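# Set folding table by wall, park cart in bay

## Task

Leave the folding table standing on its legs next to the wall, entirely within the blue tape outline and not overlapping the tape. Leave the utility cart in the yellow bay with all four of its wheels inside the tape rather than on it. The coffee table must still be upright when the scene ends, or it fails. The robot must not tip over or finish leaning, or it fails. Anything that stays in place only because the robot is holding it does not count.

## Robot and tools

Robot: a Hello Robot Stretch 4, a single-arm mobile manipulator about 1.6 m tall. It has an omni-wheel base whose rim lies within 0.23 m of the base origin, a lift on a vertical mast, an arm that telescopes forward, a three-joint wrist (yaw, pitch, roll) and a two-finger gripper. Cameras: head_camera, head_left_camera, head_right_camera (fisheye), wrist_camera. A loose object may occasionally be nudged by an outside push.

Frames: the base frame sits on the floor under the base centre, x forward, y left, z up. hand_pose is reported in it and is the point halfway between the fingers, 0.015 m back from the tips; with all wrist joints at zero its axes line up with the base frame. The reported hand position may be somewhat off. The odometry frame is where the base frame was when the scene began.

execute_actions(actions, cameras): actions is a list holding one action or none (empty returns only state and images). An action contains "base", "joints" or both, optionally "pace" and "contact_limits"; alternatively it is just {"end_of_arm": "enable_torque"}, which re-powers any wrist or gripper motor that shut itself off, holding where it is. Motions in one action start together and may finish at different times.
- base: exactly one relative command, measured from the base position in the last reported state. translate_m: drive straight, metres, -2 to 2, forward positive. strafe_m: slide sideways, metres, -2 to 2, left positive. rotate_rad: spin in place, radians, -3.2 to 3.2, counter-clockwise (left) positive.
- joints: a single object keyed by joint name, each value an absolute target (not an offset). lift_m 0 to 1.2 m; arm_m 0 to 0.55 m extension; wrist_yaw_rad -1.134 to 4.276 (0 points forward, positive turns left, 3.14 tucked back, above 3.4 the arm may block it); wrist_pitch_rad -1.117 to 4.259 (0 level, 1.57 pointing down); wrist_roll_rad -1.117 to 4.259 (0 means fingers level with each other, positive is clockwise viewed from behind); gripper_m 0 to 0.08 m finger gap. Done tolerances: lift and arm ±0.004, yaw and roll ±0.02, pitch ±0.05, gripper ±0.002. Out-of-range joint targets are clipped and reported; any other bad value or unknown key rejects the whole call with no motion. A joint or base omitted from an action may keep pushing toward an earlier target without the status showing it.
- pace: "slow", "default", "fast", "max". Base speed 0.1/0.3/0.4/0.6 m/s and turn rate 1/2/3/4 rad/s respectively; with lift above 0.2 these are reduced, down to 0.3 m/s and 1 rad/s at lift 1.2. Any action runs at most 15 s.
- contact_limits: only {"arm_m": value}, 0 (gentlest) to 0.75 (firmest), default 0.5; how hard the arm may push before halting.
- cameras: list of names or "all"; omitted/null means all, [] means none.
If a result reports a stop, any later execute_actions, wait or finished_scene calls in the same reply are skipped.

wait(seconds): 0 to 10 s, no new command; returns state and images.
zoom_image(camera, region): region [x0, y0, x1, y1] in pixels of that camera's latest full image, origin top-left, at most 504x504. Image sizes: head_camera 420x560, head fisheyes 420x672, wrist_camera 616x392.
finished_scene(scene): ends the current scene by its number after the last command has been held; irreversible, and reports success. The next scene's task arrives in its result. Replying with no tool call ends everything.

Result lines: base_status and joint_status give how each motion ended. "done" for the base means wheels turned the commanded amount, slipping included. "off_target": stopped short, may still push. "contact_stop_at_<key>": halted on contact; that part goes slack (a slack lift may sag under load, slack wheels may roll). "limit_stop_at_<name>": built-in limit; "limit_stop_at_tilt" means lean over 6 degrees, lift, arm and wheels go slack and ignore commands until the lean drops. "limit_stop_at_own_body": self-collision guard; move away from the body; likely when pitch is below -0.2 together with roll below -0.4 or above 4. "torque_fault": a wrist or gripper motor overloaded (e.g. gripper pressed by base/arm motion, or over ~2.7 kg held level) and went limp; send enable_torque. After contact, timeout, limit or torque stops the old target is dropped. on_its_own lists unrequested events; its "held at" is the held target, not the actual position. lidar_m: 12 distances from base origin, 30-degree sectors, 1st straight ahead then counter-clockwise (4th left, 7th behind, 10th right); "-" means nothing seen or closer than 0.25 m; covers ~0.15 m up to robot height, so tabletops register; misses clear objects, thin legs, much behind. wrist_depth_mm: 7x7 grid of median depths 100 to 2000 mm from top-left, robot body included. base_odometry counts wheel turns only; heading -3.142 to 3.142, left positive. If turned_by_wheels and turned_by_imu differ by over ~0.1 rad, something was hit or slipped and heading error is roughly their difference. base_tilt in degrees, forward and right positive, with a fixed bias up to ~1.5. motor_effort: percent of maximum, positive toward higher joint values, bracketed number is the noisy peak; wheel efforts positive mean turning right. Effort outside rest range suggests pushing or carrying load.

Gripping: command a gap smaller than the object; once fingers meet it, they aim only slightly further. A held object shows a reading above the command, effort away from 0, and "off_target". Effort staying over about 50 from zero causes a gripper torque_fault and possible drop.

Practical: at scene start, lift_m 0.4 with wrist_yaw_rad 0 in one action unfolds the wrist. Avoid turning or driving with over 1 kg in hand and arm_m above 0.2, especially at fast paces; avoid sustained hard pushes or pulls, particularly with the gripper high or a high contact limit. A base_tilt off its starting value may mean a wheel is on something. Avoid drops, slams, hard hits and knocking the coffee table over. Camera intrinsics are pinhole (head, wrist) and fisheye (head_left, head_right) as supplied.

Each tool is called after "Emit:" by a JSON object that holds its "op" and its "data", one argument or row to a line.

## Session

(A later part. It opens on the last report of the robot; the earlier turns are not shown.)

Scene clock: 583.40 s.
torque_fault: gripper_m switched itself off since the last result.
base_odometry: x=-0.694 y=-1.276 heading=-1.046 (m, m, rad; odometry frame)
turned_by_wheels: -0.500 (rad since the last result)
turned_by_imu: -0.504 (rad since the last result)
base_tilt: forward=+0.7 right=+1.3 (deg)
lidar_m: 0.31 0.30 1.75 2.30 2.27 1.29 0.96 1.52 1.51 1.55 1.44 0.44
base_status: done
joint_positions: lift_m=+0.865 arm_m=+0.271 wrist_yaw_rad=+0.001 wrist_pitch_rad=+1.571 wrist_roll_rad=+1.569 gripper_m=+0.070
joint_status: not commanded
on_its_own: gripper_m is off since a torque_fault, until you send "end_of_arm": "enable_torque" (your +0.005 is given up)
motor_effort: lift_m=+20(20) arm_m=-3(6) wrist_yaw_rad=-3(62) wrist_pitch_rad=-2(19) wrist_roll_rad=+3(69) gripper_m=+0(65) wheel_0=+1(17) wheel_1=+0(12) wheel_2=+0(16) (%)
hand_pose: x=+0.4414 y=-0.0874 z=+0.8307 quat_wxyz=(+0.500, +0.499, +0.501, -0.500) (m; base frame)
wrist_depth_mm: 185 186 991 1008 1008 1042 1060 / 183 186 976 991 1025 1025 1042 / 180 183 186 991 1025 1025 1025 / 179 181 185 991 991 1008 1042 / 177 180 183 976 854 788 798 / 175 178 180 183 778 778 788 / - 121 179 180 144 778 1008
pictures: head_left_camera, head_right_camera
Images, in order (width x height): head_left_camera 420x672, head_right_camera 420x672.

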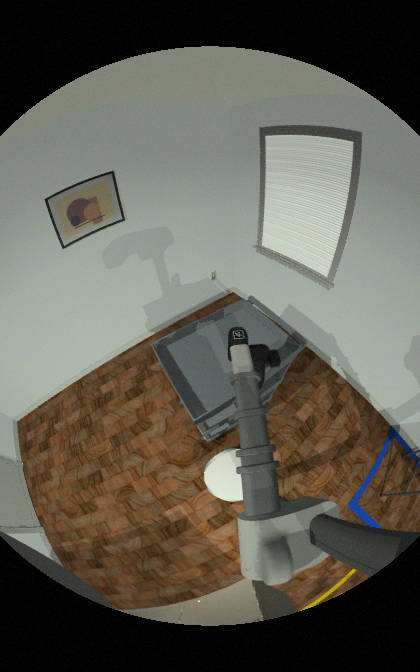

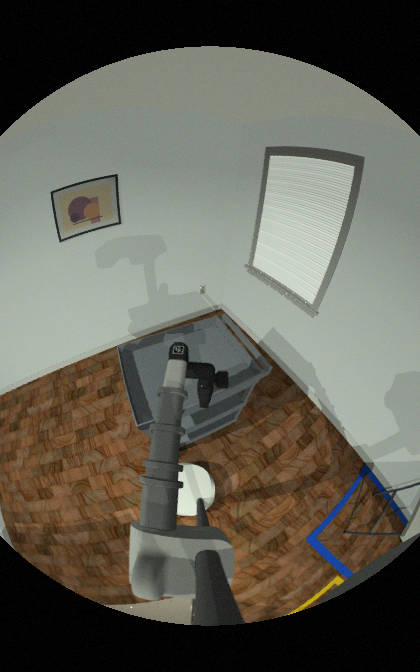

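Emit:
{"op": "execute_actions", "data": {
  "actions": [
    {"end_of_arm":"enable_torque"}
  ],
  "cameras": []
}}

Emit:
{"op": "execute_actions", "data": {
  "actions": [
    {"joints":{"lift_m":1.05,"gripper_m":0.07},"pace":"slow"}
  ],
  "cameras": []
}}

Emit:
{"op": "execute_actions", "data": {
  "actions": [
    {"base":{"translate_m":-0.3},"joints":{"arm_m":0.0}}
  ]
}}

Scene clock: 588.57 s.
base_odometry: x=-0.694 y=-1.276 heading=-1.046 (m, m, rad; odometry frame)
turned_by_wheels: +0.000 (rad since the last result)
turned_by_imu: -0.001 (rad since the last result)
base_tilt: forward=+0.7 right=+1.4 (deg)
lidar_m: 0.32 0.29 1.74 2.27 2.26 1.29 0.95 1.53 1.51 1.54 1.44 0.46
base_status: not commanded
joint_positions: lift_m=+0.865 arm_m=+0.271 wrist_yaw_rad=+0.000 wrist_pitch_rad=+1.571 wrist_roll_rad=+1.569 gripper_m=+0.070
joint_status: not commanded
end_of_arm: enable_torque: each motor that was off is on again
on_its_own: gripper_m is held at +0.070, not at your +0.005, since a torque_fault
motor_effort: lift_m=+20(20) arm_m=-3(3) wrist_yaw_rad=-3(2) wrist_pitch_rad=-3(3) wrist_roll_rad=+3(3) gripper_m=+0(0) wheel_0=+1(1) wheel_1=+0(0) wheel_2=+0(0) (%)
hand_pose: x=+0.4414 y=-0.0874 z=+0.8307 quat_wxyz=(+0.500, +0.500, +0.500, -0.500) (m; base frame)
wrist_depth_mm: 185 187 976 1008 1025 1042 1060 / 182 186 991 1008 1008 1042 1042 / 181 183 185 1008 1008 1042 1042 / 179 182 184 976 991 1008 1025 / 177 179 183 960 866 778 788 / 175 178 181 182 788 778 788 / - 121 179 180 143 778 991
pictures: none
No camera images: the call's "cameras" was empty. Leave "cameras" out to get every camera's image.

Scene clock: 590.83 s.
base_odometry: x=-0.694 y=-1.276 heading=-1.046 (m, m, rad; odometry frame)
turned_by_wheels: +0.000 (rad since the last result)
turned_by_imu: +0.000 (rad since the last result)
base_tilt: forward=+0.7 right=+1.3 (deg)
lidar_m: 0.33 0.29 1.74 2.29 2.27 1.28 0.94 3.04 1.50 1.57 1.45 0.43
base_status: not commanded
joint_positions: lift_m=+1.050 arm_m=+0.271 wrist_yaw_rad=+0.000 wrist_pitch_rad=+1.570 wrist_roll_rad=+1.569 gripper_m=+0.070
joint_status: all done
motor_effort: lift_m=+25(26) arm_m=-3(3) wrist_yaw_rad=-1(2) wrist_pitch_rad=-6(3) wrist_roll_rad=+2(3) gripper_m=-2(0) wheel_0=+1(1) wheel_1=+0(0) wheel_2=+0(0) (%)
hand_pose: x=+0.4415 y=-0.0874 z=+1.0152 quat_wxyz=(+0.500, +0.500, +0.500, -0.500) (m; base frame)
wrist_depth_mm: 334 370 1182 1205 1229 1255 1308 / 364 370 1160 1182 1182 1229 1255 / 359 364 370 1182 1205 1229 1229 / 357 359 368 1160 1182 1182 1229 / 351 355 364 1160 960 976 1205 / 349 353 359 362 960 946 1229 / - 120 355 359 143 960 1182
pictures: none
No camera images: the call's "cameras" was empty. Leave "cameras" out to get every camera's image.

Scene clock: 593.30 s.
base_odometry: x=-0.844 y=-1.017 heading=-1.046 (m, m, rad; odometry frame)
turned_by_wheels: +0.000 (rad since the last result)
turned_by_imu: +0.000 (rad since the last result)
base_tilt: forward=+0.7 right=+1.3 (deg)
lidar_m: 0.59 0.61 2.01 2.23 2.11 0.89 0.67 0.99 1.40 1.45 1.62 0.80
base_status: done
joint_positions: lift_m=+1.050 arm_m=+0.001 wrist_yaw_rad=+0.000 wrist_pitch_rad=+1.570 wrist_roll_rad=+1.570 gripper_m=+0.070
joint_status: all done
motor_effort: lift_m=+25(26) arm_m=-4(8) wrist_yaw_rad=-1(1) wrist_pitch_rad=+1(3) wrist_roll_rad=+0(3) gripper_m=-1(2) wheel_0=-2(6) wheel_1=+1(8) wheel_2=-1(11) (%)
hand_pose: x=+0.1721 y=-0.0874 z=+1.0153 quat_wxyz=(+0.500, +0.500, +0.500, -0.500) (m; base frame)
wrist_depth_mm: 1138 1182 1182 1182 1229 1255 1229 / 1138 1182 1182 1205 1205 1229 1255 / 1138 1138 1182 1160 1182 1229 1229 / 976 1118 1138 1160 1182 1205 1229 / 960 1118 1118 931 946 1182 1205 / 946 1098 1138 931 960 1182 329 / - 121 1138 1138 143 1138 1182
pictures: head_camera, head_left_camera, head_right_camera, wrist_camera
Images, in order (width x height): head_camera 420x560, head_left_camera 420x672, head_right_camera 420x672, wrist_camera 616x392.

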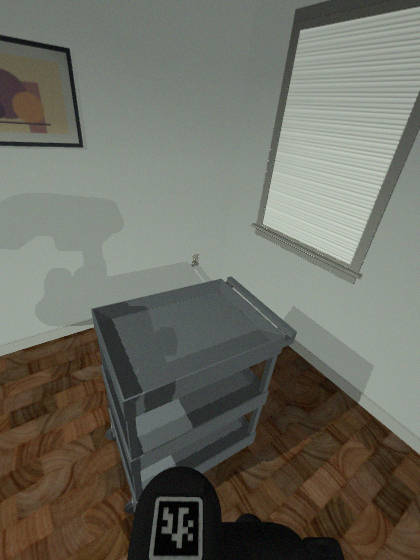

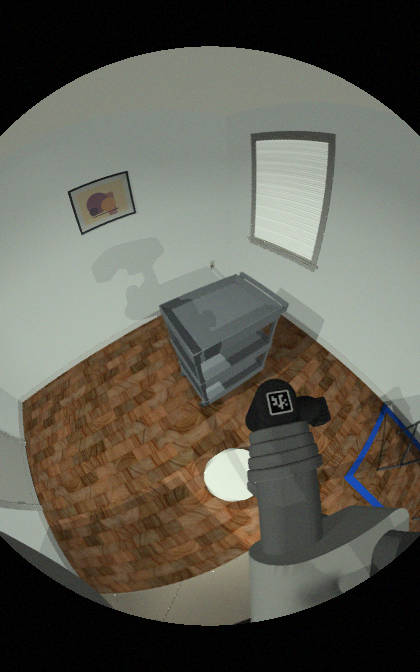

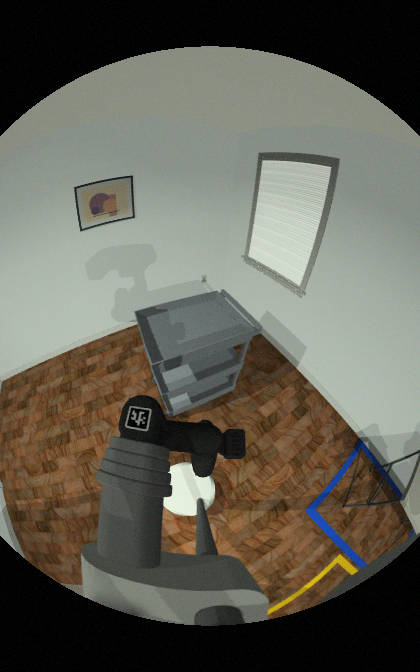

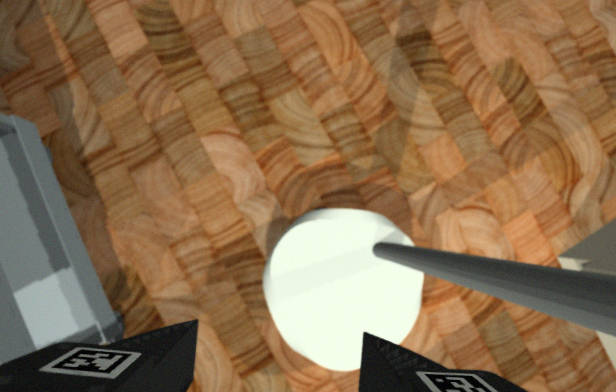

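Emit:
{"op": "execute_actions", "data": {
  "actions": []
}}

Scene clock: 606.47 s.
base_odometry: x=-0.844 y=-1.017 heading=-1.046 (m, m, rad; odometry frame)
turned_by_wheels: +0.000 (rad since the last result)
turned_by_imu: -0.001 (rad since the last result)
base_tilt: forward=+0.7 right=+1.4 (deg)
lidar_m: 0.60 0.58 1.99 2.25 2.12 0.89 0.66 1.00 1.38 1.45 1.63 0.80
base_status: done
joint_positions: lift_m=+1.050 arm_m=+0.001 wrist_yaw_rad=+0.000 wrist_pitch_rad=+1.570 wrist_roll_rad=+1.570 gripper_m=+0.070
joint_status: all done
motor_effort: lift_m=+25(26) arm_m=-4(8) wrist_yaw_rad=-1(1) wrist_pitch_rad=+0(3) wrist_roll_rad=+2(3) gripper_m=-2(2) wheel_0=-2(6) wheel_1=+1(8) wheel_2=+0(11) (%)
hand_pose: x=+0.1721 y=-0.0874 z=+1.0153 quat_wxyz=(+0.500, +0.500, +0.500, -0.500) (m; base frame)
wrist_depth_mm: 1160 1182 1160 1229 1229 1255 1281 / 1138 1160 1160 1160 1182 1229 1205 / 1098 1138 1160 1160 1229 1205 1229 / 960 1118 1138 1160 1182 1205 1229 / 960 1118 1118 946 960 1182 1205 / 960 1098 1118 946 946 1138 332 / - 120 1118 1118 143 1182 1160
pictures: head_camera, head_left_camera, head_right_camera, wrist_camera
Images, in order (width x height): head_camera 420x560, head_left_camera 420x672, head_right_camera 420x672, wrist_camera 616x392.

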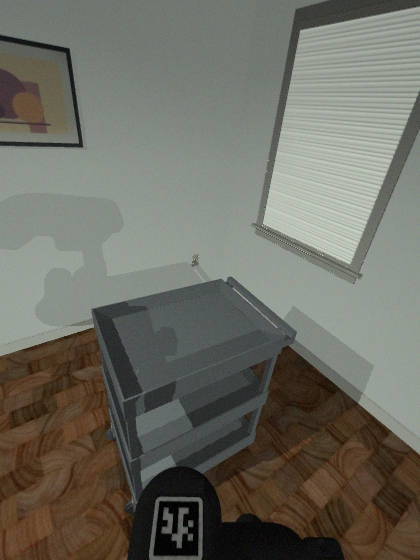

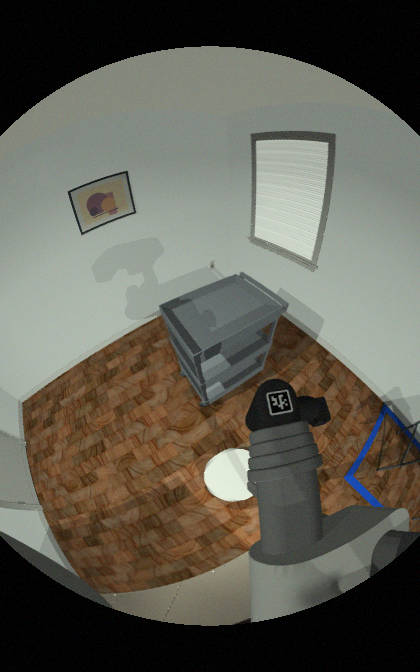

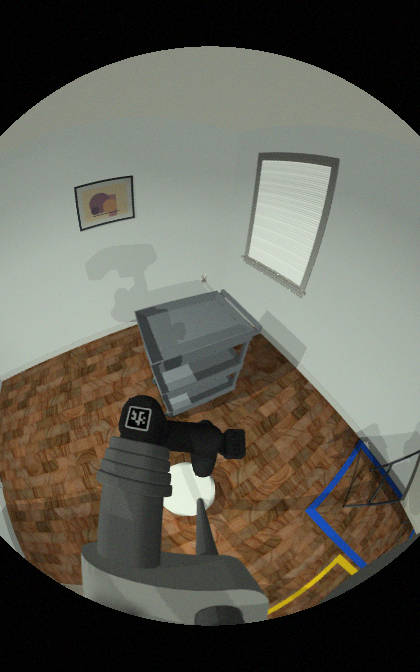

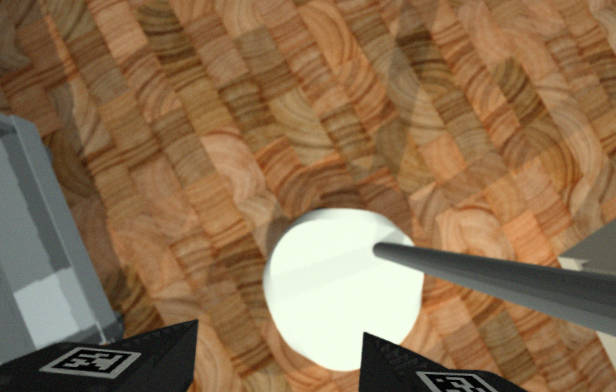

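Emit:
{"op": "execute_actions", "data": {
  "actions": [
    {"base":{"rotate_rad":0.5}}
  ],
  "cameras": []
}}

Emit:
{"op": "execute_actions", "data": {
  "actions": [
    {"base":{"strafe_m":-0.5}}
  ],
  "cameras": ["head_camera","head_left_camera"]
}}

Scene clock: 625.47 s.
base_odometry: x=-0.844 y=-1.017 heading=-0.546 (m, m, rad; odometry frame)
turned_by_wheels: +0.500 (rad since the last result)
turned_by_imu: +0.505 (rad since the last result)
base_tilt: forward=+0.7 right=+1.3 (deg)
lidar_m: 0.61 1.99 2.26 2.13 0.91 0.64 0.93 1.41 1.42 1.63 0.81 0.60
base_status: done
joint_positions: lift_m=+1.050 arm_m=+0.001 wrist_yaw_rad=+0.000 wrist_pitch_rad=+1.570 wrist_roll_rad=+1.570 gripper_m=+0.070
joint_status: not commanded
motor_effort: lift_m=+25(25) arm_m=-5(4) wrist_yaw_rad=+0(0) wrist_pitch_rad=-1(3) wrist_roll_rad=+1(1) gripper_m=-2(2) wheel_0=-2(5) wheel_1=-1(5) wheel_2=-1(7) (%)
hand_pose: x=+0.1721 y=-0.0874 z=+1.0153 quat_wxyz=(+0.500, +0.500, +0.500, -0.500) (m; base frame)
wrist_depth_mm: 676 1025 1205 1205 1205 1255 1255 / 676 1008 1182 1182 1182 1255 1255 / 676 991 1160 1182 1205 1229 1281 / 668 1138 1160 1160 1182 1205 1229 / 1098 1098 1160 931 931 1182 1160 / 1078 1098 1118 946 946 1138 332 / - 121 1118 1118 143 1160 1138
pictures: none
No camera images: the call's "cameras" was empty. Leave "cameras" out to get every camera's image.

Scene clock: 628.47 s.
base_odometry: x=-1.104 y=-1.444 heading=-0.546 (m, m, rad; odometry frame)
turned_by_wheels: +0.000 (rad since the last result)
turned_by_imu: -0.001 (rad since the last result)
base_tilt: forward=+0.7 right=+1.3 (deg)
lidar_m: 0.54 0.60 2.64 2.62 0.99 1.07 1.86 1.12 1.20 1.12 1.15 0.59
base_status: done
joint_positions: lift_m=+1.050 arm_m=+0.001 wrist_yaw_rad=+0.000 wrist_pitch_rad=+1.570 wrist_roll_rad=+1.570 gripper_m=+0.070
joint_status: not commanded
motor_effort: lift_m=+24(25) arm_m=-4(4) wrist_yaw_rad=-1(1) wrist_pitch_rad=-2(0) wrist_roll_rad=+2(1) gripper_m=-1(2) wheel_0=+1(11) wheel_1=+1(12) wheel_2=-1(0) (%)
hand_pose: x=+0.1721 y=-0.0874 z=+1.0153 quat_wxyz=(+0.500, +0.500, +0.500, -0.500) (m; base frame)
wrist_depth_mm: 1138 1138 1160 1229 1160 1255 1308 / 1118 1160 1160 1182 1182 1205 1255 / 1118 1160 1138 1182 1205 1205 1229 / 661 1138 1118 1182 1205 1205 1229 / 668 1098 1138 946 960 1205 1205 / 788 1098 1118 931 960 1182 330 / - 120 1098 1118 143 1118 1160
pictures: head_camera, head_left_camera
Images, in order (width x height): head_camera 420x560, head_left_camera 420x672.

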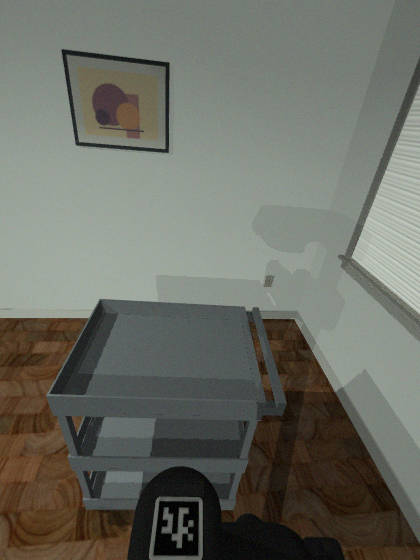

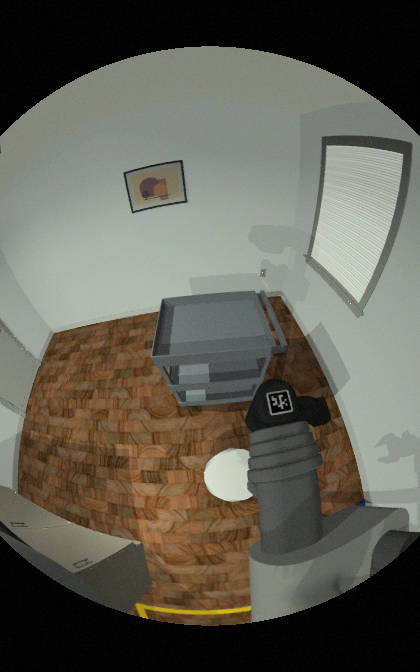

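Emit:
{"op": "execute_actions", "data": {
  "actions": [
    {"base":{"strafe_m":0.15},"joints":{"arm_m":0.36}}
  ],
  "cameras": ["head_camera","wrist_camera"]
}}

Scene clock: 639.73 s.
base_odometry: x=-1.026 y=-1.316 heading=-0.546 (m, m, rad; odometry frame)
turned_by_wheels: +0.000 (rad since the last result)
turned_by_imu: -0.001 (rad since the last result)
base_tilt: forward=+0.7 right=+1.4 (deg)
lidar_m: 0.56 0.59 2.62 2.49 0.86 0.87 2.77 1.16 1.37 1.27 1.30 0.60
base_status: done
joint_positions: lift_m=+1.050 arm_m=+0.359 wrist_yaw_rad=+0.000 wrist_pitch_rad=+1.570 wrist_roll_rad=+1.570 gripper_m=+0.070
joint_status: all done
motor_effort: lift_m=+24(24) arm_m=+5(6) wrist_yaw_rad=-1(2) wrist_pitch_rad=+1(1) wrist_roll_rad=+1(2) gripper_m=-1(1) wheel_0=+1(8) wheel_1=+0(15) wheel_2=+1(5) (%)
hand_pose: x=+0.5303 y=-0.0874 z=+1.0153 quat_wxyz=(+0.501, +0.500, +0.500, -0.499) (m; base frame)
wrist_depth_mm: 368 375 379 1205 1229 1255 1281 / 362 370 375 1182 1182 1229 1255 / 357 366 373 1160 1182 1205 1229 / 355 359 368 1182 1182 1205 1229 / 351 355 359 1138 1160 960 1205 / 345 353 357 1160 1098 976 1205 / - 120 654 1098 144 946 1160
pictures: head_camera, wrist_camera
Images, in order (width x height): head_camera 420x560, wrist_camera 616x392.

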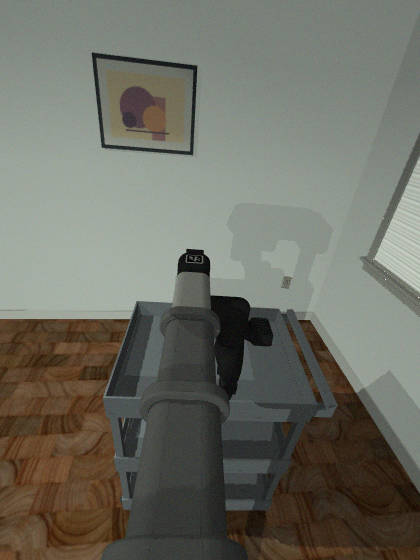

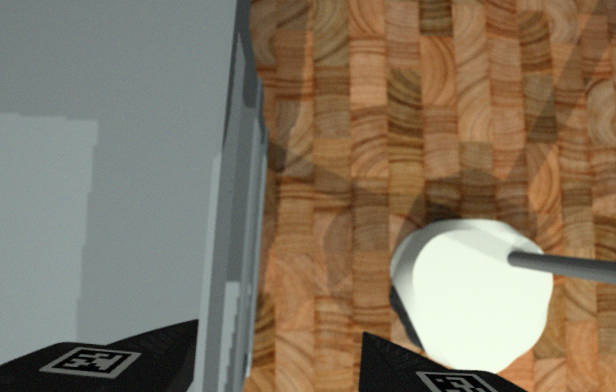

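Emit:
{"op": "execute_actions", "data": {
  "actions": [
    {"joints":{"arm_m":0.41,"lift_m":0.93}}
  ],
  "cameras": ["wrist_camera"]
}}

Scene clock: 647.87 s.
base_odometry: x=-1.026 y=-1.316 heading=-0.546 (m, m, rad; odometry frame)
turned_by_wheels: +0.000 (rad since the last result)
turned_by_imu: -0.001 (rad since the last result)
base_tilt: forward=+0.7 right=+1.3 (deg)
lidar_m: 0.56 0.59 2.61 2.48 0.87 0.89 2.78 1.19 1.35 1.27 1.31 0.61
base_status: not commanded
joint_positions: lift_m=+0.930 arm_m=+0.409 wrist_yaw_rad=+0.000 wrist_pitch_rad=+1.570 wrist_roll_rad=+1.570 gripper_m=+0.070
joint_status: all done
motor_effort: lift_m=+18(23) arm_m=+5(6) wrist_yaw_rad=-2(1) wrist_pitch_rad=+0(1) wrist_roll_rad=+1(2) gripper_m=-2(2) wheel_0=+1(1) wheel_1=+0(0) wheel_2=+1(0) (%)
hand_pose: x=+0.5803 y=-0.0874 z=+0.8958 quat_wxyz=(+0.500, +0.500, +0.500, -0.500) (m; base frame)
wrist_depth_mm: 248 252 256 1060 1098 1098 1138 / 246 249 253 1078 1078 1098 1098 / 243 247 251 1042 1078 1078 1098 / 241 244 248 1042 1078 1078 1118 / 238 242 246 1060 1042 866 854 / 236 239 243 1025 1025 854 854 / - 120 239 1008 143 842 831
pictures: wrist_camera
Images, in order (width x height): wrist_camera 616x392.

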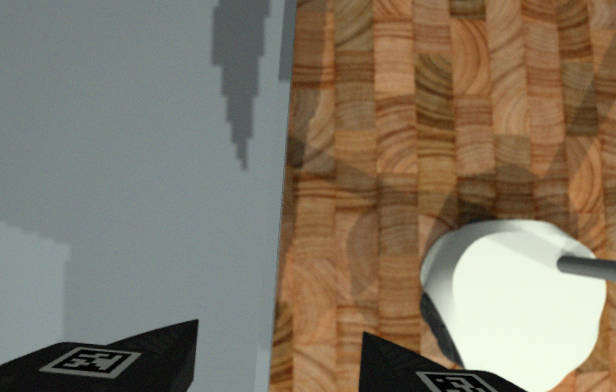

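Rim is between the fingers. Lowering and gripping.

Emit:
{"op": "execute_actions", "data": {
  "actions": [
    {"joints":{"lift_m":0.865}}
  ],
  "cameras": []
}}

Emit:
{"op": "execute_actions", "data": {
  "actions": [
    {"joints":{"gripper_m":0.005}}
  ],
  "cameras": []
}}

Emit:
{"op": "execute_actions", "data": {
  "actions": [
    {"base":{"translate_m":-0.45},"pace":"slow"}
  ]
}}

Scene clock: 652.80 s.
base_odometry: x=-1.026 y=-1.316 heading=-0.546 (m, m, rad; odometry frame)
turned_by_wheels: +0.000 (rad since the last result)
turned_by_imu: -0.001 (rad since the last result)
base_tilt: forward=+0.7 right=+1.3 (deg)
lidar_m: 0.55 0.59 2.61 2.47 0.88 0.89 2.78 1.20 1.35 1.27 1.29 0.58
base_status: not commanded
joint_positions: lift_m=+0.865 arm_m=+0.409 wrist_yaw_rad=+0.000 wrist_pitch_rad=+1.570 wrist_roll_rad=+1.570 gripper_m=+0.070
joint_status: all done
motor_effort: lift_m=+18(21) arm_m=+4(5) wrist_yaw_rad=-1(1) wrist_pitch_rad=+0(1) wrist_roll_rad=+2(2) gripper_m=-2(2) wheel_0=+1(1) wheel_1=+0(0) wheel_2=+1(0) (%)
hand_pose: x=+0.5803 y=-0.0874 z=+0.8308 quat_wxyz=(+0.500, +0.500, +0.500, -0.500) (m; base frame)
wrist_depth_mm: 185 187 190 1008 1025 1060 1060 / 182 186 188 1008 1008 1025 1042 / 181 183 186 991 1008 1025 1025 / 179 181 185 991 1008 1025 1025 / 176 179 182 960 976 820 788 / 174 177 180 960 976 768 778 / - 120 177 946 143 768 788
pictures: none
No camera images: the call's "cameras" was empty. Leave "cameras" out to get every camera's image.

Scene clock: 654.07 s.
base_odometry: x=-1.026 y=-1.316 heading=-0.546 (m, m, rad; odometry frame)
turned_by_wheels: +0.000 (rad since the last result)
turned_by_imu: +0.000 (rad since the last result)
base_tilt: forward=+0.7 right=+1.3 (deg)
lidar_m: 0.55 0.60 2.60 2.48 0.87 0.88 2.77 1.17 1.35 1.26 1.30 0.59
base_status: not commanded
joint_positions: lift_m=+0.865 arm_m=+0.410 wrist_yaw_rad=+0.003 wrist_pitch_rad=+1.564 wrist_roll_rad=+1.569 gripper_m=+0.006
joint_status: all done
motor_effort: lift_m=+19(19) arm_m=+3(5) wrist_yaw_rad=-9(9) wrist_pitch_rad=+15(21) wrist_roll_rad=+2(2) gripper_m=-10(11) wheel_0=+1(1) wheel_1=+0(0) wheel_2=+2(2) (%)
hand_pose: x=+0.5821 y=-0.0874 z=+0.8308 quat_wxyz=(+0.503, +0.501, +0.499, -0.497) (m; base frame)
wrist_depth_mm: 185 187 191 194 1025 1025 1042 / 183 186 188 191 1008 1042 1042 / 180 183 186 960 1025 1008 1025 / 179 182 184 976 976 1025 1025 / 177 180 183 976 991 798 788 / 176 178 180 931 976 768 778 / 174 176 135 112 976 788 768
pictures: none
No camera images: the call's "cameras" was empty. Leave "cameras" out to get every camera's image.

Scene clock: 659.83 s.
base_odometry: x=-1.410 y=-1.082 heading=-0.547 (m, m, rad; odometry frame)
turned_by_wheels: -0.001 (rad since the last result)
turned_by_imu: -0.003 (rad since the last result)
base_tilt: forward=+0.7 right=+1.4 (deg)
lidar_m: 0.56 0.62 2.57 0.65 0.62 0.83 2.32 0.88 0.84 1.31 1.34 0.56
base_status: done
joint_positions: lift_m=+0.865 arm_m=+0.410 wrist_yaw_rad=-0.003 wrist_pitch_rad=+1.564 wrist_roll_rad=+1.574 gripper_m=+0.006
joint_status: not commanded
motor_effort: lift_m=+20(20) arm_m=+2(3) wrist_yaw_rad=+7(15) wrist_pitch_rad=+14(27) wrist_roll_rad=-11(10) gripper_m=-18(19) wheel_0=-8(11) wheel_1=-4(5) wheel_2=-1(8) (%)
hand_pose: x=+0.5817 y=-0.0874 z=+0.8307 quat_wxyz=(+0.500, +0.503, +0.497, -0.500) (m; base frame)
wrist_depth_mm: 186 187 191 193 1042 1042 1042 / 183 186 189 190 1025 1042 1042 / 181 184 186 189 991 1008 1060 / 180 182 185 186 1008 1025 1025 / 177 180 182 185 976 798 798 / 176 178 180 960 976 768 778 / 173 176 127 113 960 759 759
pictures: head_camera, head_left_camera, head_right_camera, wrist_camera
Images, in order (width x height): head_camera 420x560, head_left_camera 420x672, head_right_camera 420x672, wrist_camera 616x392.

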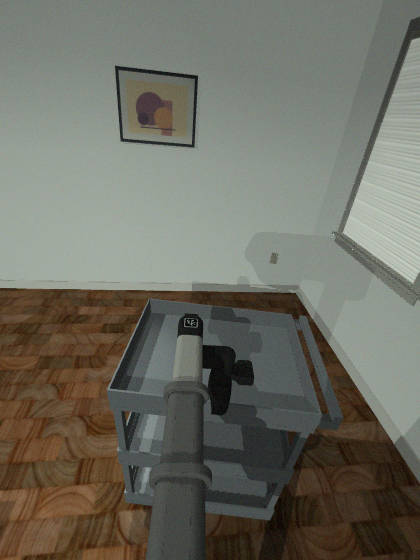

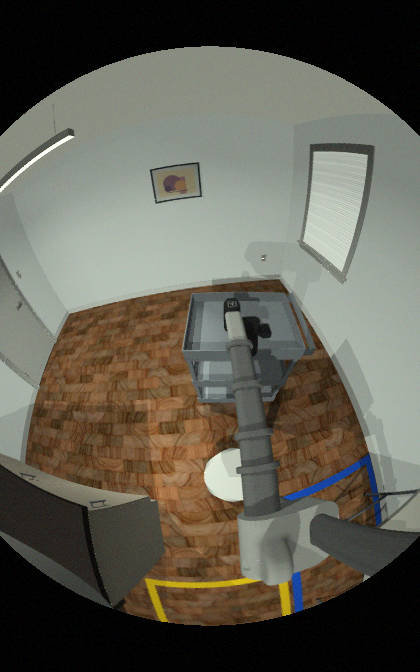

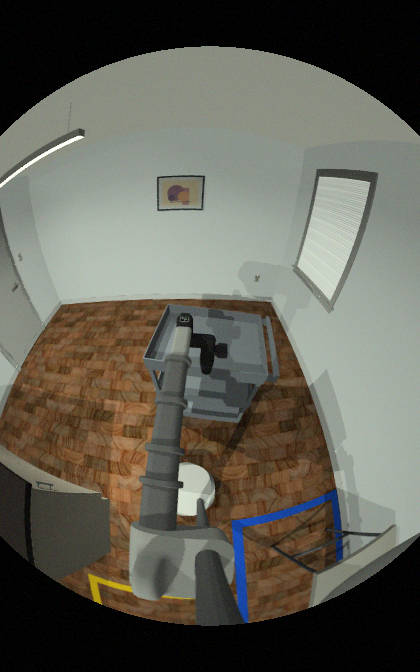

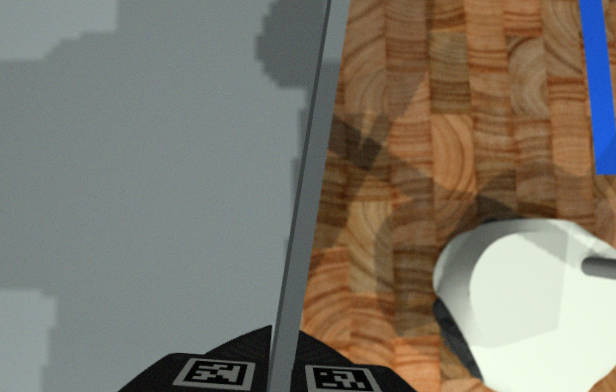

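Emit:
{"op": "execute_actions", "data": {
  "actions": [
    {"joints":{"gripper_m":0.07}}
  ],
  "cameras": []
}}

Emit:
{"op": "execute_actions", "data": {
  "actions": [
    {"joints":{"lift_m":1.0}}
  ],
  "cameras": []
}}

Emit:
{"op": "execute_actions", "data": {
  "actions": [
    {"joints":{"arm_m":0},"base":{"translate_m":0.27}}
  ],
  "cameras": []
}}

Emit:
{"op": "execute_actions", "data": {
  "actions": [
    {"base":{"strafe_m":0.3}}
  ],
  "cameras": ["head_left_camera","head_right_camera"]
}}

Scene clock: 683.47 s.
base_odometry: x=-1.411 y=-1.082 heading=-0.546 (m, m, rad; odometry frame)
turned_by_wheels: +0.001 (rad since the last result)
turned_by_imu: +0.000 (rad since the last result)
base_tilt: forward=+0.7 right=+1.3 (deg)
lidar_m: 0.56 0.63 2.58 0.66 0.63 0.83 2.31 0.93 0.83 1.31 1.35 0.58
base_status: not commanded
joint_positions: lift_m=+0.865 arm_m=+0.410 wrist_yaw_rad=+0.000 wrist_pitch_rad=+1.569 wrist_roll_rad=+1.571 gripper_m=+0.070
joint_status: all done
motor_effort: lift_m=+20(20) arm_m=+2(2) wrist_yaw_rad=+0(8) wrist_pitch_rad=+1(18) wrist_roll_rad=-1(10) gripper_m=+2(17) wheel_0=-1(8) wheel_1=-1(4) wheel_2=+0(2) (%)
hand_pose: x=+0.5808 y=-0.0874 z=+0.8307 quat_wxyz=(+0.500, +0.500, +0.500, -0.500) (m; base frame)
wrist_depth_mm: 185 187 190 193 1008 1060 1078 / 182 185 188 191 1008 1025 1078 / 181 184 186 188 991 1025 1025 / 178 181 185 187 1008 1008 1025 / 176 179 183 185 991 809 788 / 175 177 180 976 991 778 788 / - 120 178 946 143 759 778
pictures: none
No camera images: the call's "cameras" was empty. Leave "cameras" out to get every camera's image.

Scene clock: 685.10 s.
base_odometry: x=-1.411 y=-1.082 heading=-0.546 (m, m, rad; odometry frame)
turned_by_wheels: +0.000 (rad since the last result)
turned_by_imu: +0.000 (rad since the last result)
base_tilt: forward=+0.7 right=+1.3 (deg)
lidar_m: 0.56 0.60 2.60 0.65 0.62 0.84 2.32 0.88 0.81 1.29 1.33 0.57
base_status: not commanded
joint_positions: lift_m=+1.000 arm_m=+0.410 wrist_yaw_rad=+0.000 wrist_pitch_rad=+1.569 wrist_roll_rad=+1.571 gripper_m=+0.070
joint_status: all done
motor_effort: lift_m=+25(32) arm_m=+2(2) wrist_yaw_rad=+0(0) wrist_pitch_rad=-2(1) wrist_roll_rad=-1(1) gripper_m=+1(2) wheel_0=-1(1) wheel_1=-1(1) wheel_2=+1(1) (%)
hand_pose: x=+0.5808 y=-0.0874 z=+0.9652 quat_wxyz=(+0.500, +0.500, +0.500, -0.500) (m; base frame)
wrist_depth_mm: 319 320 327 330 1160 1205 1229 / 315 319 324 329 1205 1182 1182 / 309 314 320 324 1160 1182 1182 / 307 312 315 1098 1118 1138 1160 / 304 307 315 1078 1138 931 931 / 300 306 310 1078 1098 904 917 / - 119 306 1078 143 904 1118
pictures: none
No camera images: the call's "cameras" was empty. Leave "cameras" out to get every camera's image.

Scene clock: 687.47 s.
base_odometry: x=-1.180 y=-1.222 heading=-0.546 (m, m, rad; odometry frame)
turned_by_wheels: +0.001 (rad since the last result)
turned_by_imu: -0.001 (rad since the last result)
base_tilt: forward=+0.6 right=+1.3 (deg)
lidar_m: 0.28 0.31 2.61 2.18 0.75 0.85 2.59 1.04 1.18 1.28 0.41 0.30
base_status: done
joint_positions: lift_m=+1.000 arm_m=+0.001 wrist_yaw_rad=+0.000 wrist_pitch_rad=+1.570 wrist_roll_rad=+1.570 gripper_m=+0.070
joint_status: all done
motor_effort: lift_m=+25(25) arm_m=-5(2) wrist_yaw_rad=-1(0) wrist_pitch_rad=-1(2) wrist_roll_rad=+0(1) gripper_m=+2(2) wheel_0=+2(5) wheel_1=+2(4) wheel_2=+2(10) (%)
hand_pose: x=+0.1722 y=-0.0874 z=+0.9653 quat_wxyz=(+0.500, +0.500, +0.500, -0.500) (m; base frame)
wrist_depth_mm: 320 309 1118 1138 1138 1182 1205 / 317 306 647 1160 1160 1160 1182 / 315 303 640 1160 1118 1138 1182 / 309 312 917 1098 1138 1138 1205 / 303 615 946 891 904 1160 1160 / 300 609 1060 891 904 1118 332 / - 120 1042 1060 143 1118 1138
pictures: none
No camera images: the call's "cameras" was empty. Leave "cameras" out to get every camera's image.

Scene clock: 689.80 s.
base_odometry: x=-1.024 y=-0.965 heading=-0.545 (m, m, rad; odometry frame)
turned_by_wheels: +0.000 (rad since the last result)
turned_by_imu: +0.000 (rad since the last result)
base_tilt: forward=+0.7 right=+1.3 (deg)
lidar_m: 0.33 2.16 2.30 2.15 0.63 0.53 2.62 1.34 1.24 1.57 0.43 0.33
base_status: done
joint_positions: lift_m=+1.000 arm_m=+0.001 wrist_yaw_rad=+0.000 wrist_pitch_rad=+1.570 wrist_roll_rad=+1.570 gripper_m=+0.070
joint_status: not commanded
motor_effort: lift_m=+24(25) arm_m=-4(5) wrist_yaw_rad=+0(0) wrist_pitch_rad=-2(0) wrist_roll_rad=+0(0) gripper_m=+1(1) wheel_0=+2(10) wheel_1=+1(6) wheel_2=+1(3) (%)
hand_pose: x=+0.1721 y=-0.0874 z=+0.9653 quat_wxyz=(+0.500, +0.500, +0.500, -0.500) (m; base frame)
wrist_depth_mm: 317 324 654 1160 1182 1182 1229 / 314 338 917 1160 1182 1138 1182 / 294 634 960 1160 1160 1160 1229 / 274 627 946 1098 1118 1118 1160 / 271 554 1118 891 904 1138 1160 / 1042 1060 1078 878 878 1118 332 / - 119 1078 1078 143 1118 1138
pictures: head_left_camera, head_right_camera
Images, in order (width x height): head_left_camera 420x672, head_right_camera 420x672.

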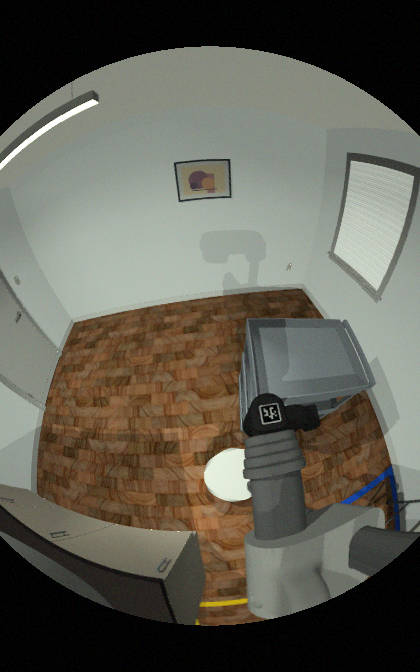

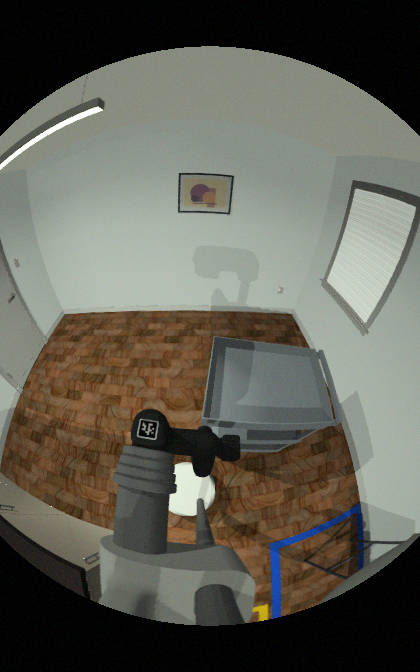

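Emit:
{"op": "execute_actions", "data": {
  "actions": [
    {"base":{"strafe_m":0.3},"pace":"slow"}
  ],
  "cameras": []
}}

Emit:
{"op": "execute_actions", "data": {
  "actions": [
    {"base":{"translate_m":0.95}}
  ],
  "cameras": ["head_right_camera"]
}}

Scene clock: 698.40 s.
base_odometry: x=-0.869 y=-0.709 heading=-0.545 (m, m, rad; odometry frame)
turned_by_wheels: +0.000 (rad since the last result)
turned_by_imu: -0.001 (rad since the last result)
base_tilt: forward=+0.7 right=+1.3 (deg)
lidar_m: 2.10 2.16 1.95 1.87 0.65 0.45 0.41 1.78 1.46 1.08 0.47 0.54
base_status: done
joint_positions: lift_m=+1.000 arm_m=+0.001 wrist_yaw_rad=+0.000 wrist_pitch_rad=+1.570 wrist_roll_rad=+1.570 gripper_m=+0.070
joint_status: not commanded
motor_effort: lift_m=+24(24) arm_m=-4(5) wrist_yaw_rad=-1(1) wrist_pitch_rad=-1(4) wrist_roll_rad=+0(0) gripper_m=+1(1) wheel_0=-1(7) wheel_1=+2(8) wheel_2=+2(1) (%)
hand_pose: x=+0.1721 y=-0.0874 z=+0.9653 quat_wxyz=(+0.500, +0.500, +0.500, -0.500) (m; base frame)
wrist_depth_mm: 634 640 991 1160 1205 1182 1205 / 931 960 960 1138 1138 1182 1182 / 1078 1098 1118 1118 1138 1182 1205 / 1060 1060 1098 1098 1118 1138 1160 / 1060 1060 1078 878 904 1118 1182 / 1025 1060 1098 878 878 1160 332 / - 119 1060 1042 142 1098 798
pictures: none
No camera images: the call's "cameras" was empty. Leave "cameras" out to get every camera's image.

Scene clock: 703.07 s.
base_odometry: x=-0.056 y=-1.201 heading=-0.545 (m, m, rad; odometry frame)
turned_by_wheels: +0.000 (rad since the last result)
turned_by_imu: -0.004 (rad since the last result)
base_tilt: forward=+0.7 right=+1.3 (deg)
lidar_m: 1.14 1.20 1.52 1.91 1.94 1.47 1.38 0.57 0.45 0.76 1.80 1.21
base_status: done
joint_positions: lift_m=+1.000 arm_m=+0.001 wrist_yaw_rad=+0.000 wrist_pitch_rad=+1.570 wrist_roll_rad=+1.570 gripper_m=+0.070
joint_status: not commanded
motor_effort: lift_m=+24(24) arm_m=-4(4) wrist_yaw_rad=-1(1) wrist_pitch_rad=-1(4) wrist_roll_rad=+0(0) gripper_m=+1(2) wheel_0=+0(4) wheel_1=-1(4) wheel_2=+2(9) (%)
hand_pose: x=+0.1721 y=-0.0874 z=+0.9653 quat_wxyz=(+0.500, +0.500, +0.500, -0.500) (m; base frame)
wrist_depth_mm: 1078 1118 1138 1160 1160 715 539 / 1098 1098 1118 1160 1160 809 699 / 1078 1078 1098 1138 1160 1025 1025 / 1060 1078 1098 1138 1138 1160 1138 / 1060 1078 1078 891 904 1138 1138 / 1060 1060 1078 891 904 1118 332 / - 120 1060 1042 143 1118 1118
pictures: head_right_camera
Images, in order (width x height): head_right_camera 420x672.

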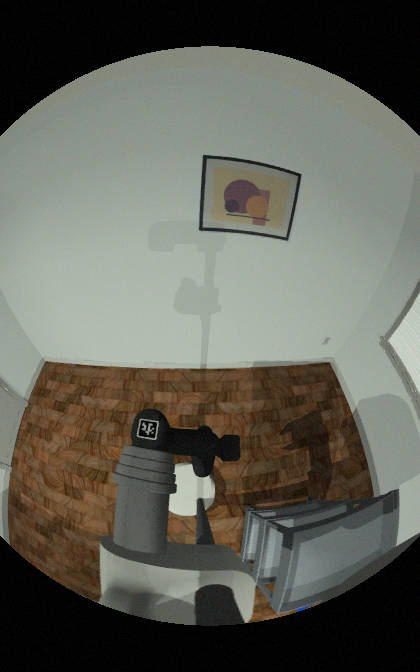

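Emit:
{"op": "execute_actions", "data": {
  "actions": [
    {"base":{"translate_m":0.42}}
  ],
  "cameras": []
}}

Emit:
{"op": "execute_actions", "data": {
  "actions": [
    {"base":{"rotate_rad":3.14}}
  ],
  "cameras": []
}}

Emit:
{"op": "execute_actions", "data": {
  "actions": [
    {"base":{"strafe_m":0.75},"joints":{"arm_m":0.3}}
  ]
}}

Scene clock: 712.03 s.
base_odometry: x=+0.303 y=-1.419 heading=-0.545 (m, m, rad; odometry frame)
turned_by_wheels: +0.000 (rad since the last result)
turned_by_imu: -0.002 (rad since the last result)
base_tilt: forward=+0.7 right=+1.3 (deg)
lidar_m: 0.72 0.75 0.98 1.92 2.00 1.93 1.84 0.71 0.83 1.73 1.18 0.78
base_status: done
joint_positions: lift_m=+1.000 arm_m=+0.001 wrist_yaw_rad=+0.000 wrist_pitch_rad=+1.570 wrist_roll_rad=+1.570 gripper_m=+0.070
joint_status: not commanded
motor_effort: lift_m=+24(24) arm_m=-4(4) wrist_yaw_rad=+0(0) wrist_pitch_rad=+0(1) wrist_roll_rad=+0(1) gripper_m=+2(1) wheel_0=+1(6) wheel_1=-1(8) wheel_2=+2(10) (%)
hand_pose: x=+0.1721 y=-0.0874 z=+0.9653 quat_wxyz=(+0.500, +0.500, +0.500, -0.500) (m; base frame)
wrist_depth_mm: 946 1138 1138 1160 1182 1229 1182 / 931 1098 1118 1138 1138 1182 1138 / 931 1078 1118 1118 1118 1138 1182 / 917 1060 1078 1118 1138 1160 1160 / 931 1060 1078 904 917 1118 1160 / 917 1042 1098 891 891 1118 334 / - 120 1060 1078 143 1118 1138
pictures: none
No camera images: the call's "cameras" was empty. Leave "cameras" out to get every camera's image.

Scene clock: 715.27 s.
base_odometry: x=+0.303 y=-1.419 heading=+2.595 (m, m, rad; odometry frame)
turned_by_wheels: +3.140 (rad since the last result)
turned_by_imu: +3.179 (rad since the last result)
base_tilt: forward=+0.7 right=+1.4 (deg)
lidar_m: 1.80 0.70 0.86 1.74 1.16 0.79 0.72 0.75 1.01 1.90 2.00 1.90
base_status: done
joint_positions: lift_m=+1.000 arm_m=+0.001 wrist_yaw_rad=+0.000 wrist_pitch_rad=+1.570 wrist_roll_rad=+1.570 gripper_m=+0.070
joint_status: not commanded
motor_effort: lift_m=+24(24) arm_m=-5(5) wrist_yaw_rad=-1(0) wrist_pitch_rad=-1(0) wrist_roll_rad=-1(0) gripper_m=+1(1) wheel_0=-2(6) wheel_1=-1(5) wheel_2=+1(5) (%)
hand_pose: x=+0.1722 y=-0.0874 z=+0.9653 quat_wxyz=(+0.500, +0.500, +0.500, -0.500) (m; base frame)
wrist_depth_mm: 1078 1118 1160 1118 1182 1205 1205 / 1078 1078 1118 1138 1160 1182 1182 / 1078 1098 1118 1118 1160 1182 1182 / 1078 1098 1098 1118 1138 1160 1138 / 1025 1078 1078 904 891 1138 1138 / 1042 1060 1042 878 891 1118 330 / - 119 1078 1060 143 1118 1138
pictures: none
No camera images: the call's "cameras" was empty. Leave "cameras" out to get every camera's image.

Scene clock: 719.10 s.
base_odometry: x=-0.087 y=-2.060 heading=+2.595 (m, m, rad; odometry frame)
turned_by_wheels: +0.000 (rad since the last result)
turned_by_imu: -0.002 (rad since the last result)
base_tilt: forward=+0.7 right=+1.3 (deg)
lidar_m: 0.61 0.67 1.05 0.98 1.00 0.85 0.77 0.81 1.06 2.48 2.66 0.63
base_status: done
joint_positions: lift_m=+1.000 arm_m=+0.299 wrist_yaw_rad=+0.000 wrist_pitch_rad=+1.570 wrist_roll_rad=+1.570 gripper_m=+0.070
joint_status: all done
motor_effort: lift_m=+24(24) arm_m=+4(4) wrist_yaw_rad=-2(2) wrist_pitch_rad=-1(0) wrist_roll_rad=+1(0) gripper_m=+1(2) wheel_0=+1(9) wheel_1=-2(9) wheel_2=+1(0) (%)
hand_pose: x=+0.4703 y=-0.0874 z=+0.9653 quat_wxyz=(+0.500, +0.500, +0.500, -0.500) (m; base frame)
wrist_depth_mm: 319 304 1118 1138 1182 1182 1205 / 314 319 1118 1138 1138 1182 1160 / 309 634 891 1138 1160 1182 1182 / 274 627 960 1138 1118 1138 1160 / 272 615 1078 1138 960 904 1160 / 268 603 1078 1098 904 917 1160 / - 120 1078 1078 142 878 1118
pictures: head_camera, head_left_camera, head_right_camera, wrist_camera
Images, in order (width x height): head_camera 420x560, head_left_camera 420x672, head_right_camera 420x672, wrist_camera 616x392.

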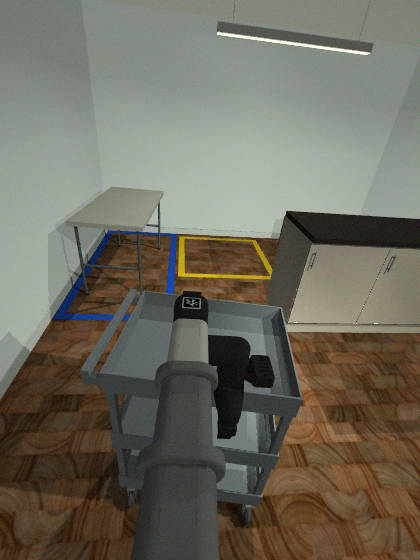

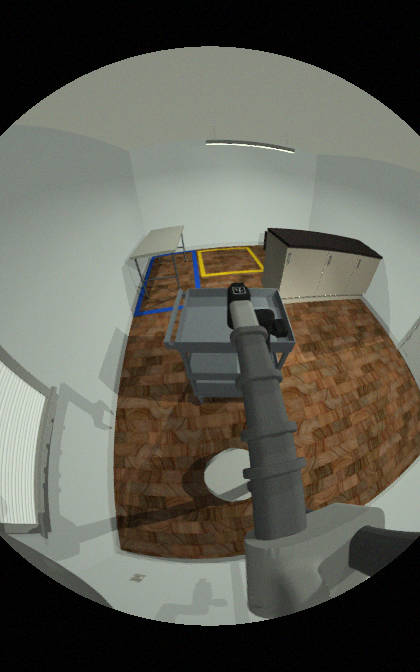

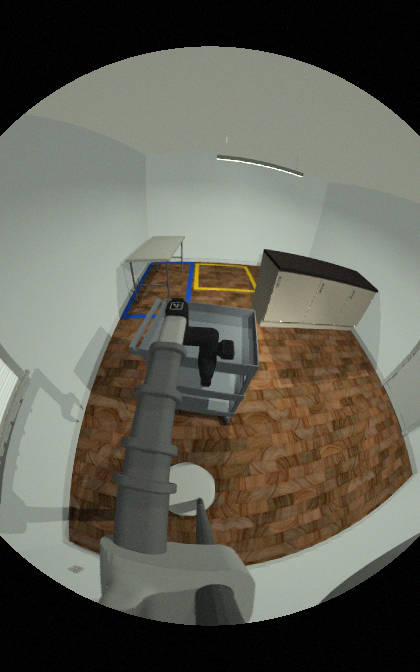

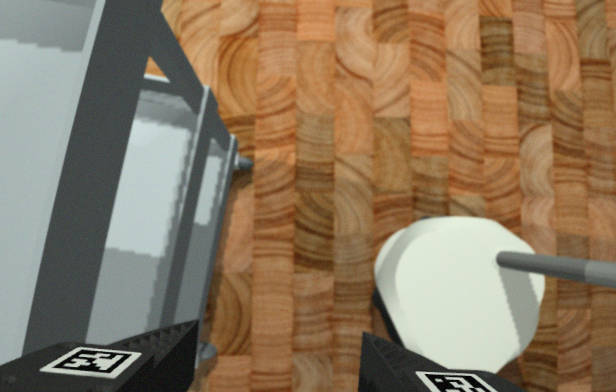

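Emit:
{"op": "execute_actions", "data": {
  "actions": [
    {"base":{"strafe_m":0.1},"joints":{"arm_m":0.43,"lift_m":0.93,"wrist_yaw_rad":0.12}}
  ],
  "cameras": ["wrist_camera","head_camera"]
}}

Scene clock: 728.67 s.
base_odometry: x=-0.139 y=-2.145 heading=+2.595 (m, m, rad; odometry frame)
turned_by_wheels: +0.000 (rad since the last result)
turned_by_imu: -0.001 (rad since the last result)
base_tilt: forward=+0.7 right=+1.3 (deg)
lidar_m: 0.62 0.70 0.95 0.89 0.91 0.83 0.79 0.80 1.04 2.49 2.67 0.63
base_status: done
joint_positions: lift_m=+0.930 arm_m=+0.429 wrist_yaw_rad=+0.120 wrist_pitch_rad=+1.570 wrist_roll_rad=+1.570 gripper_m=+0.070
joint_status: all done
motor_effort: lift_m=+18(26) arm_m=+5(4) wrist_yaw_rad=+0(3) wrist_pitch_rad=+0(1) wrist_roll_rad=+1(1) gripper_m=+1(2) wheel_0=+0(9) wheel_1=+0(9) wheel_2=+1(1) (%)
hand_pose: x=+0.6107 y=-0.0868 z=+0.8958 quat_wxyz=(+0.529, +0.469, +0.529, -0.469) (m; base frame)
wrist_depth_mm: 249 253 255 260 1078 1118 1138 / 247 251 254 259 1078 1118 1138 / 243 248 250 991 1042 1060 1118 / 240 245 248 1025 1060 1060 1098 / 238 242 245 1025 1042 1008 1098 / 236 239 242 1025 1042 842 854 / - 120 480 1008 143 831 842
pictures: head_camera, wrist_camera
Images, in order (width x height): head_camera 420x560, wrist_camera 616x392.

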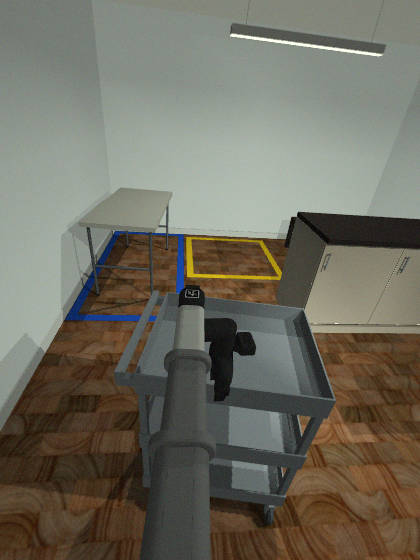

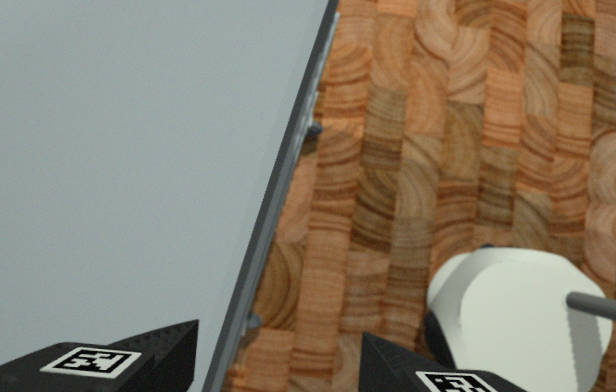

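Emit:
{"op": "execute_actions", "data": {
  "actions": [
    {"joints":{"arm_m":0.465,"wrist_yaw_rad":-0.15}}
  ],
  "cameras": ["wrist_camera"]
}}

Scene clock: 735.63 s.
base_odometry: x=-0.139 y=-2.145 heading=+2.595 (m, m, rad; odometry frame)
turned_by_wheels: +0.000 (rad since the last result)
turned_by_imu: -0.001 (rad since the last result)
base_tilt: forward=+0.7 right=+1.3 (deg)
lidar_m: 0.62 0.70 0.92 0.87 0.92 0.84 0.78 0.81 1.02 2.50 2.67 0.64
base_status: not commanded
joint_positions: lift_m=+0.930 arm_m=+0.464 wrist_yaw_rad=-0.149 wrist_pitch_rad=+1.570 wrist_roll_rad=+1.570 gripper_m=+0.070
joint_status: all done
motor_effort: lift_m=+18(18) arm_m=+4(4) wrist_yaw_rad=-3(6) wrist_pitch_rad=-1(3) wrist_roll_rad=+1(1) gripper_m=+2(1) wheel_0=+0(0) wheel_1=+0(0) wheel_2=+1(0) (%)
hand_pose: x=+0.6222 y=-0.0865 z=+0.8958 quat_wxyz=(+0.462, +0.536, +0.461, -0.536) (m; base frame)
wrist_depth_mm: 249 252 256 1078 1078 1138 1138 / 246 250 253 1078 1078 1098 1138 / 243 247 250 1078 1060 1078 1078 / 242 244 247 1042 1060 1025 878 / 238 241 246 1042 1042 854 854 / 235 238 242 1025 1025 842 842 / - 120 189 1025 142 1025 1060
pictures: wrist_camera
Images, in order (width x height): wrist_camera 616x392.

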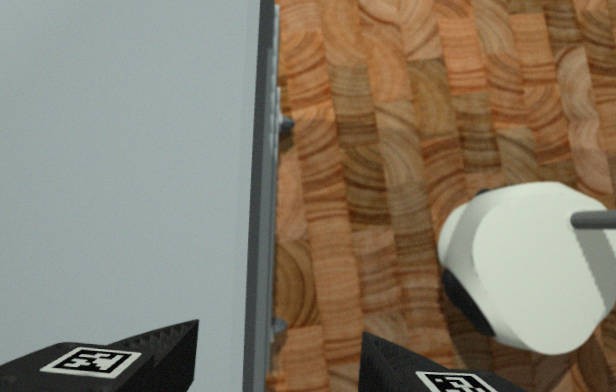

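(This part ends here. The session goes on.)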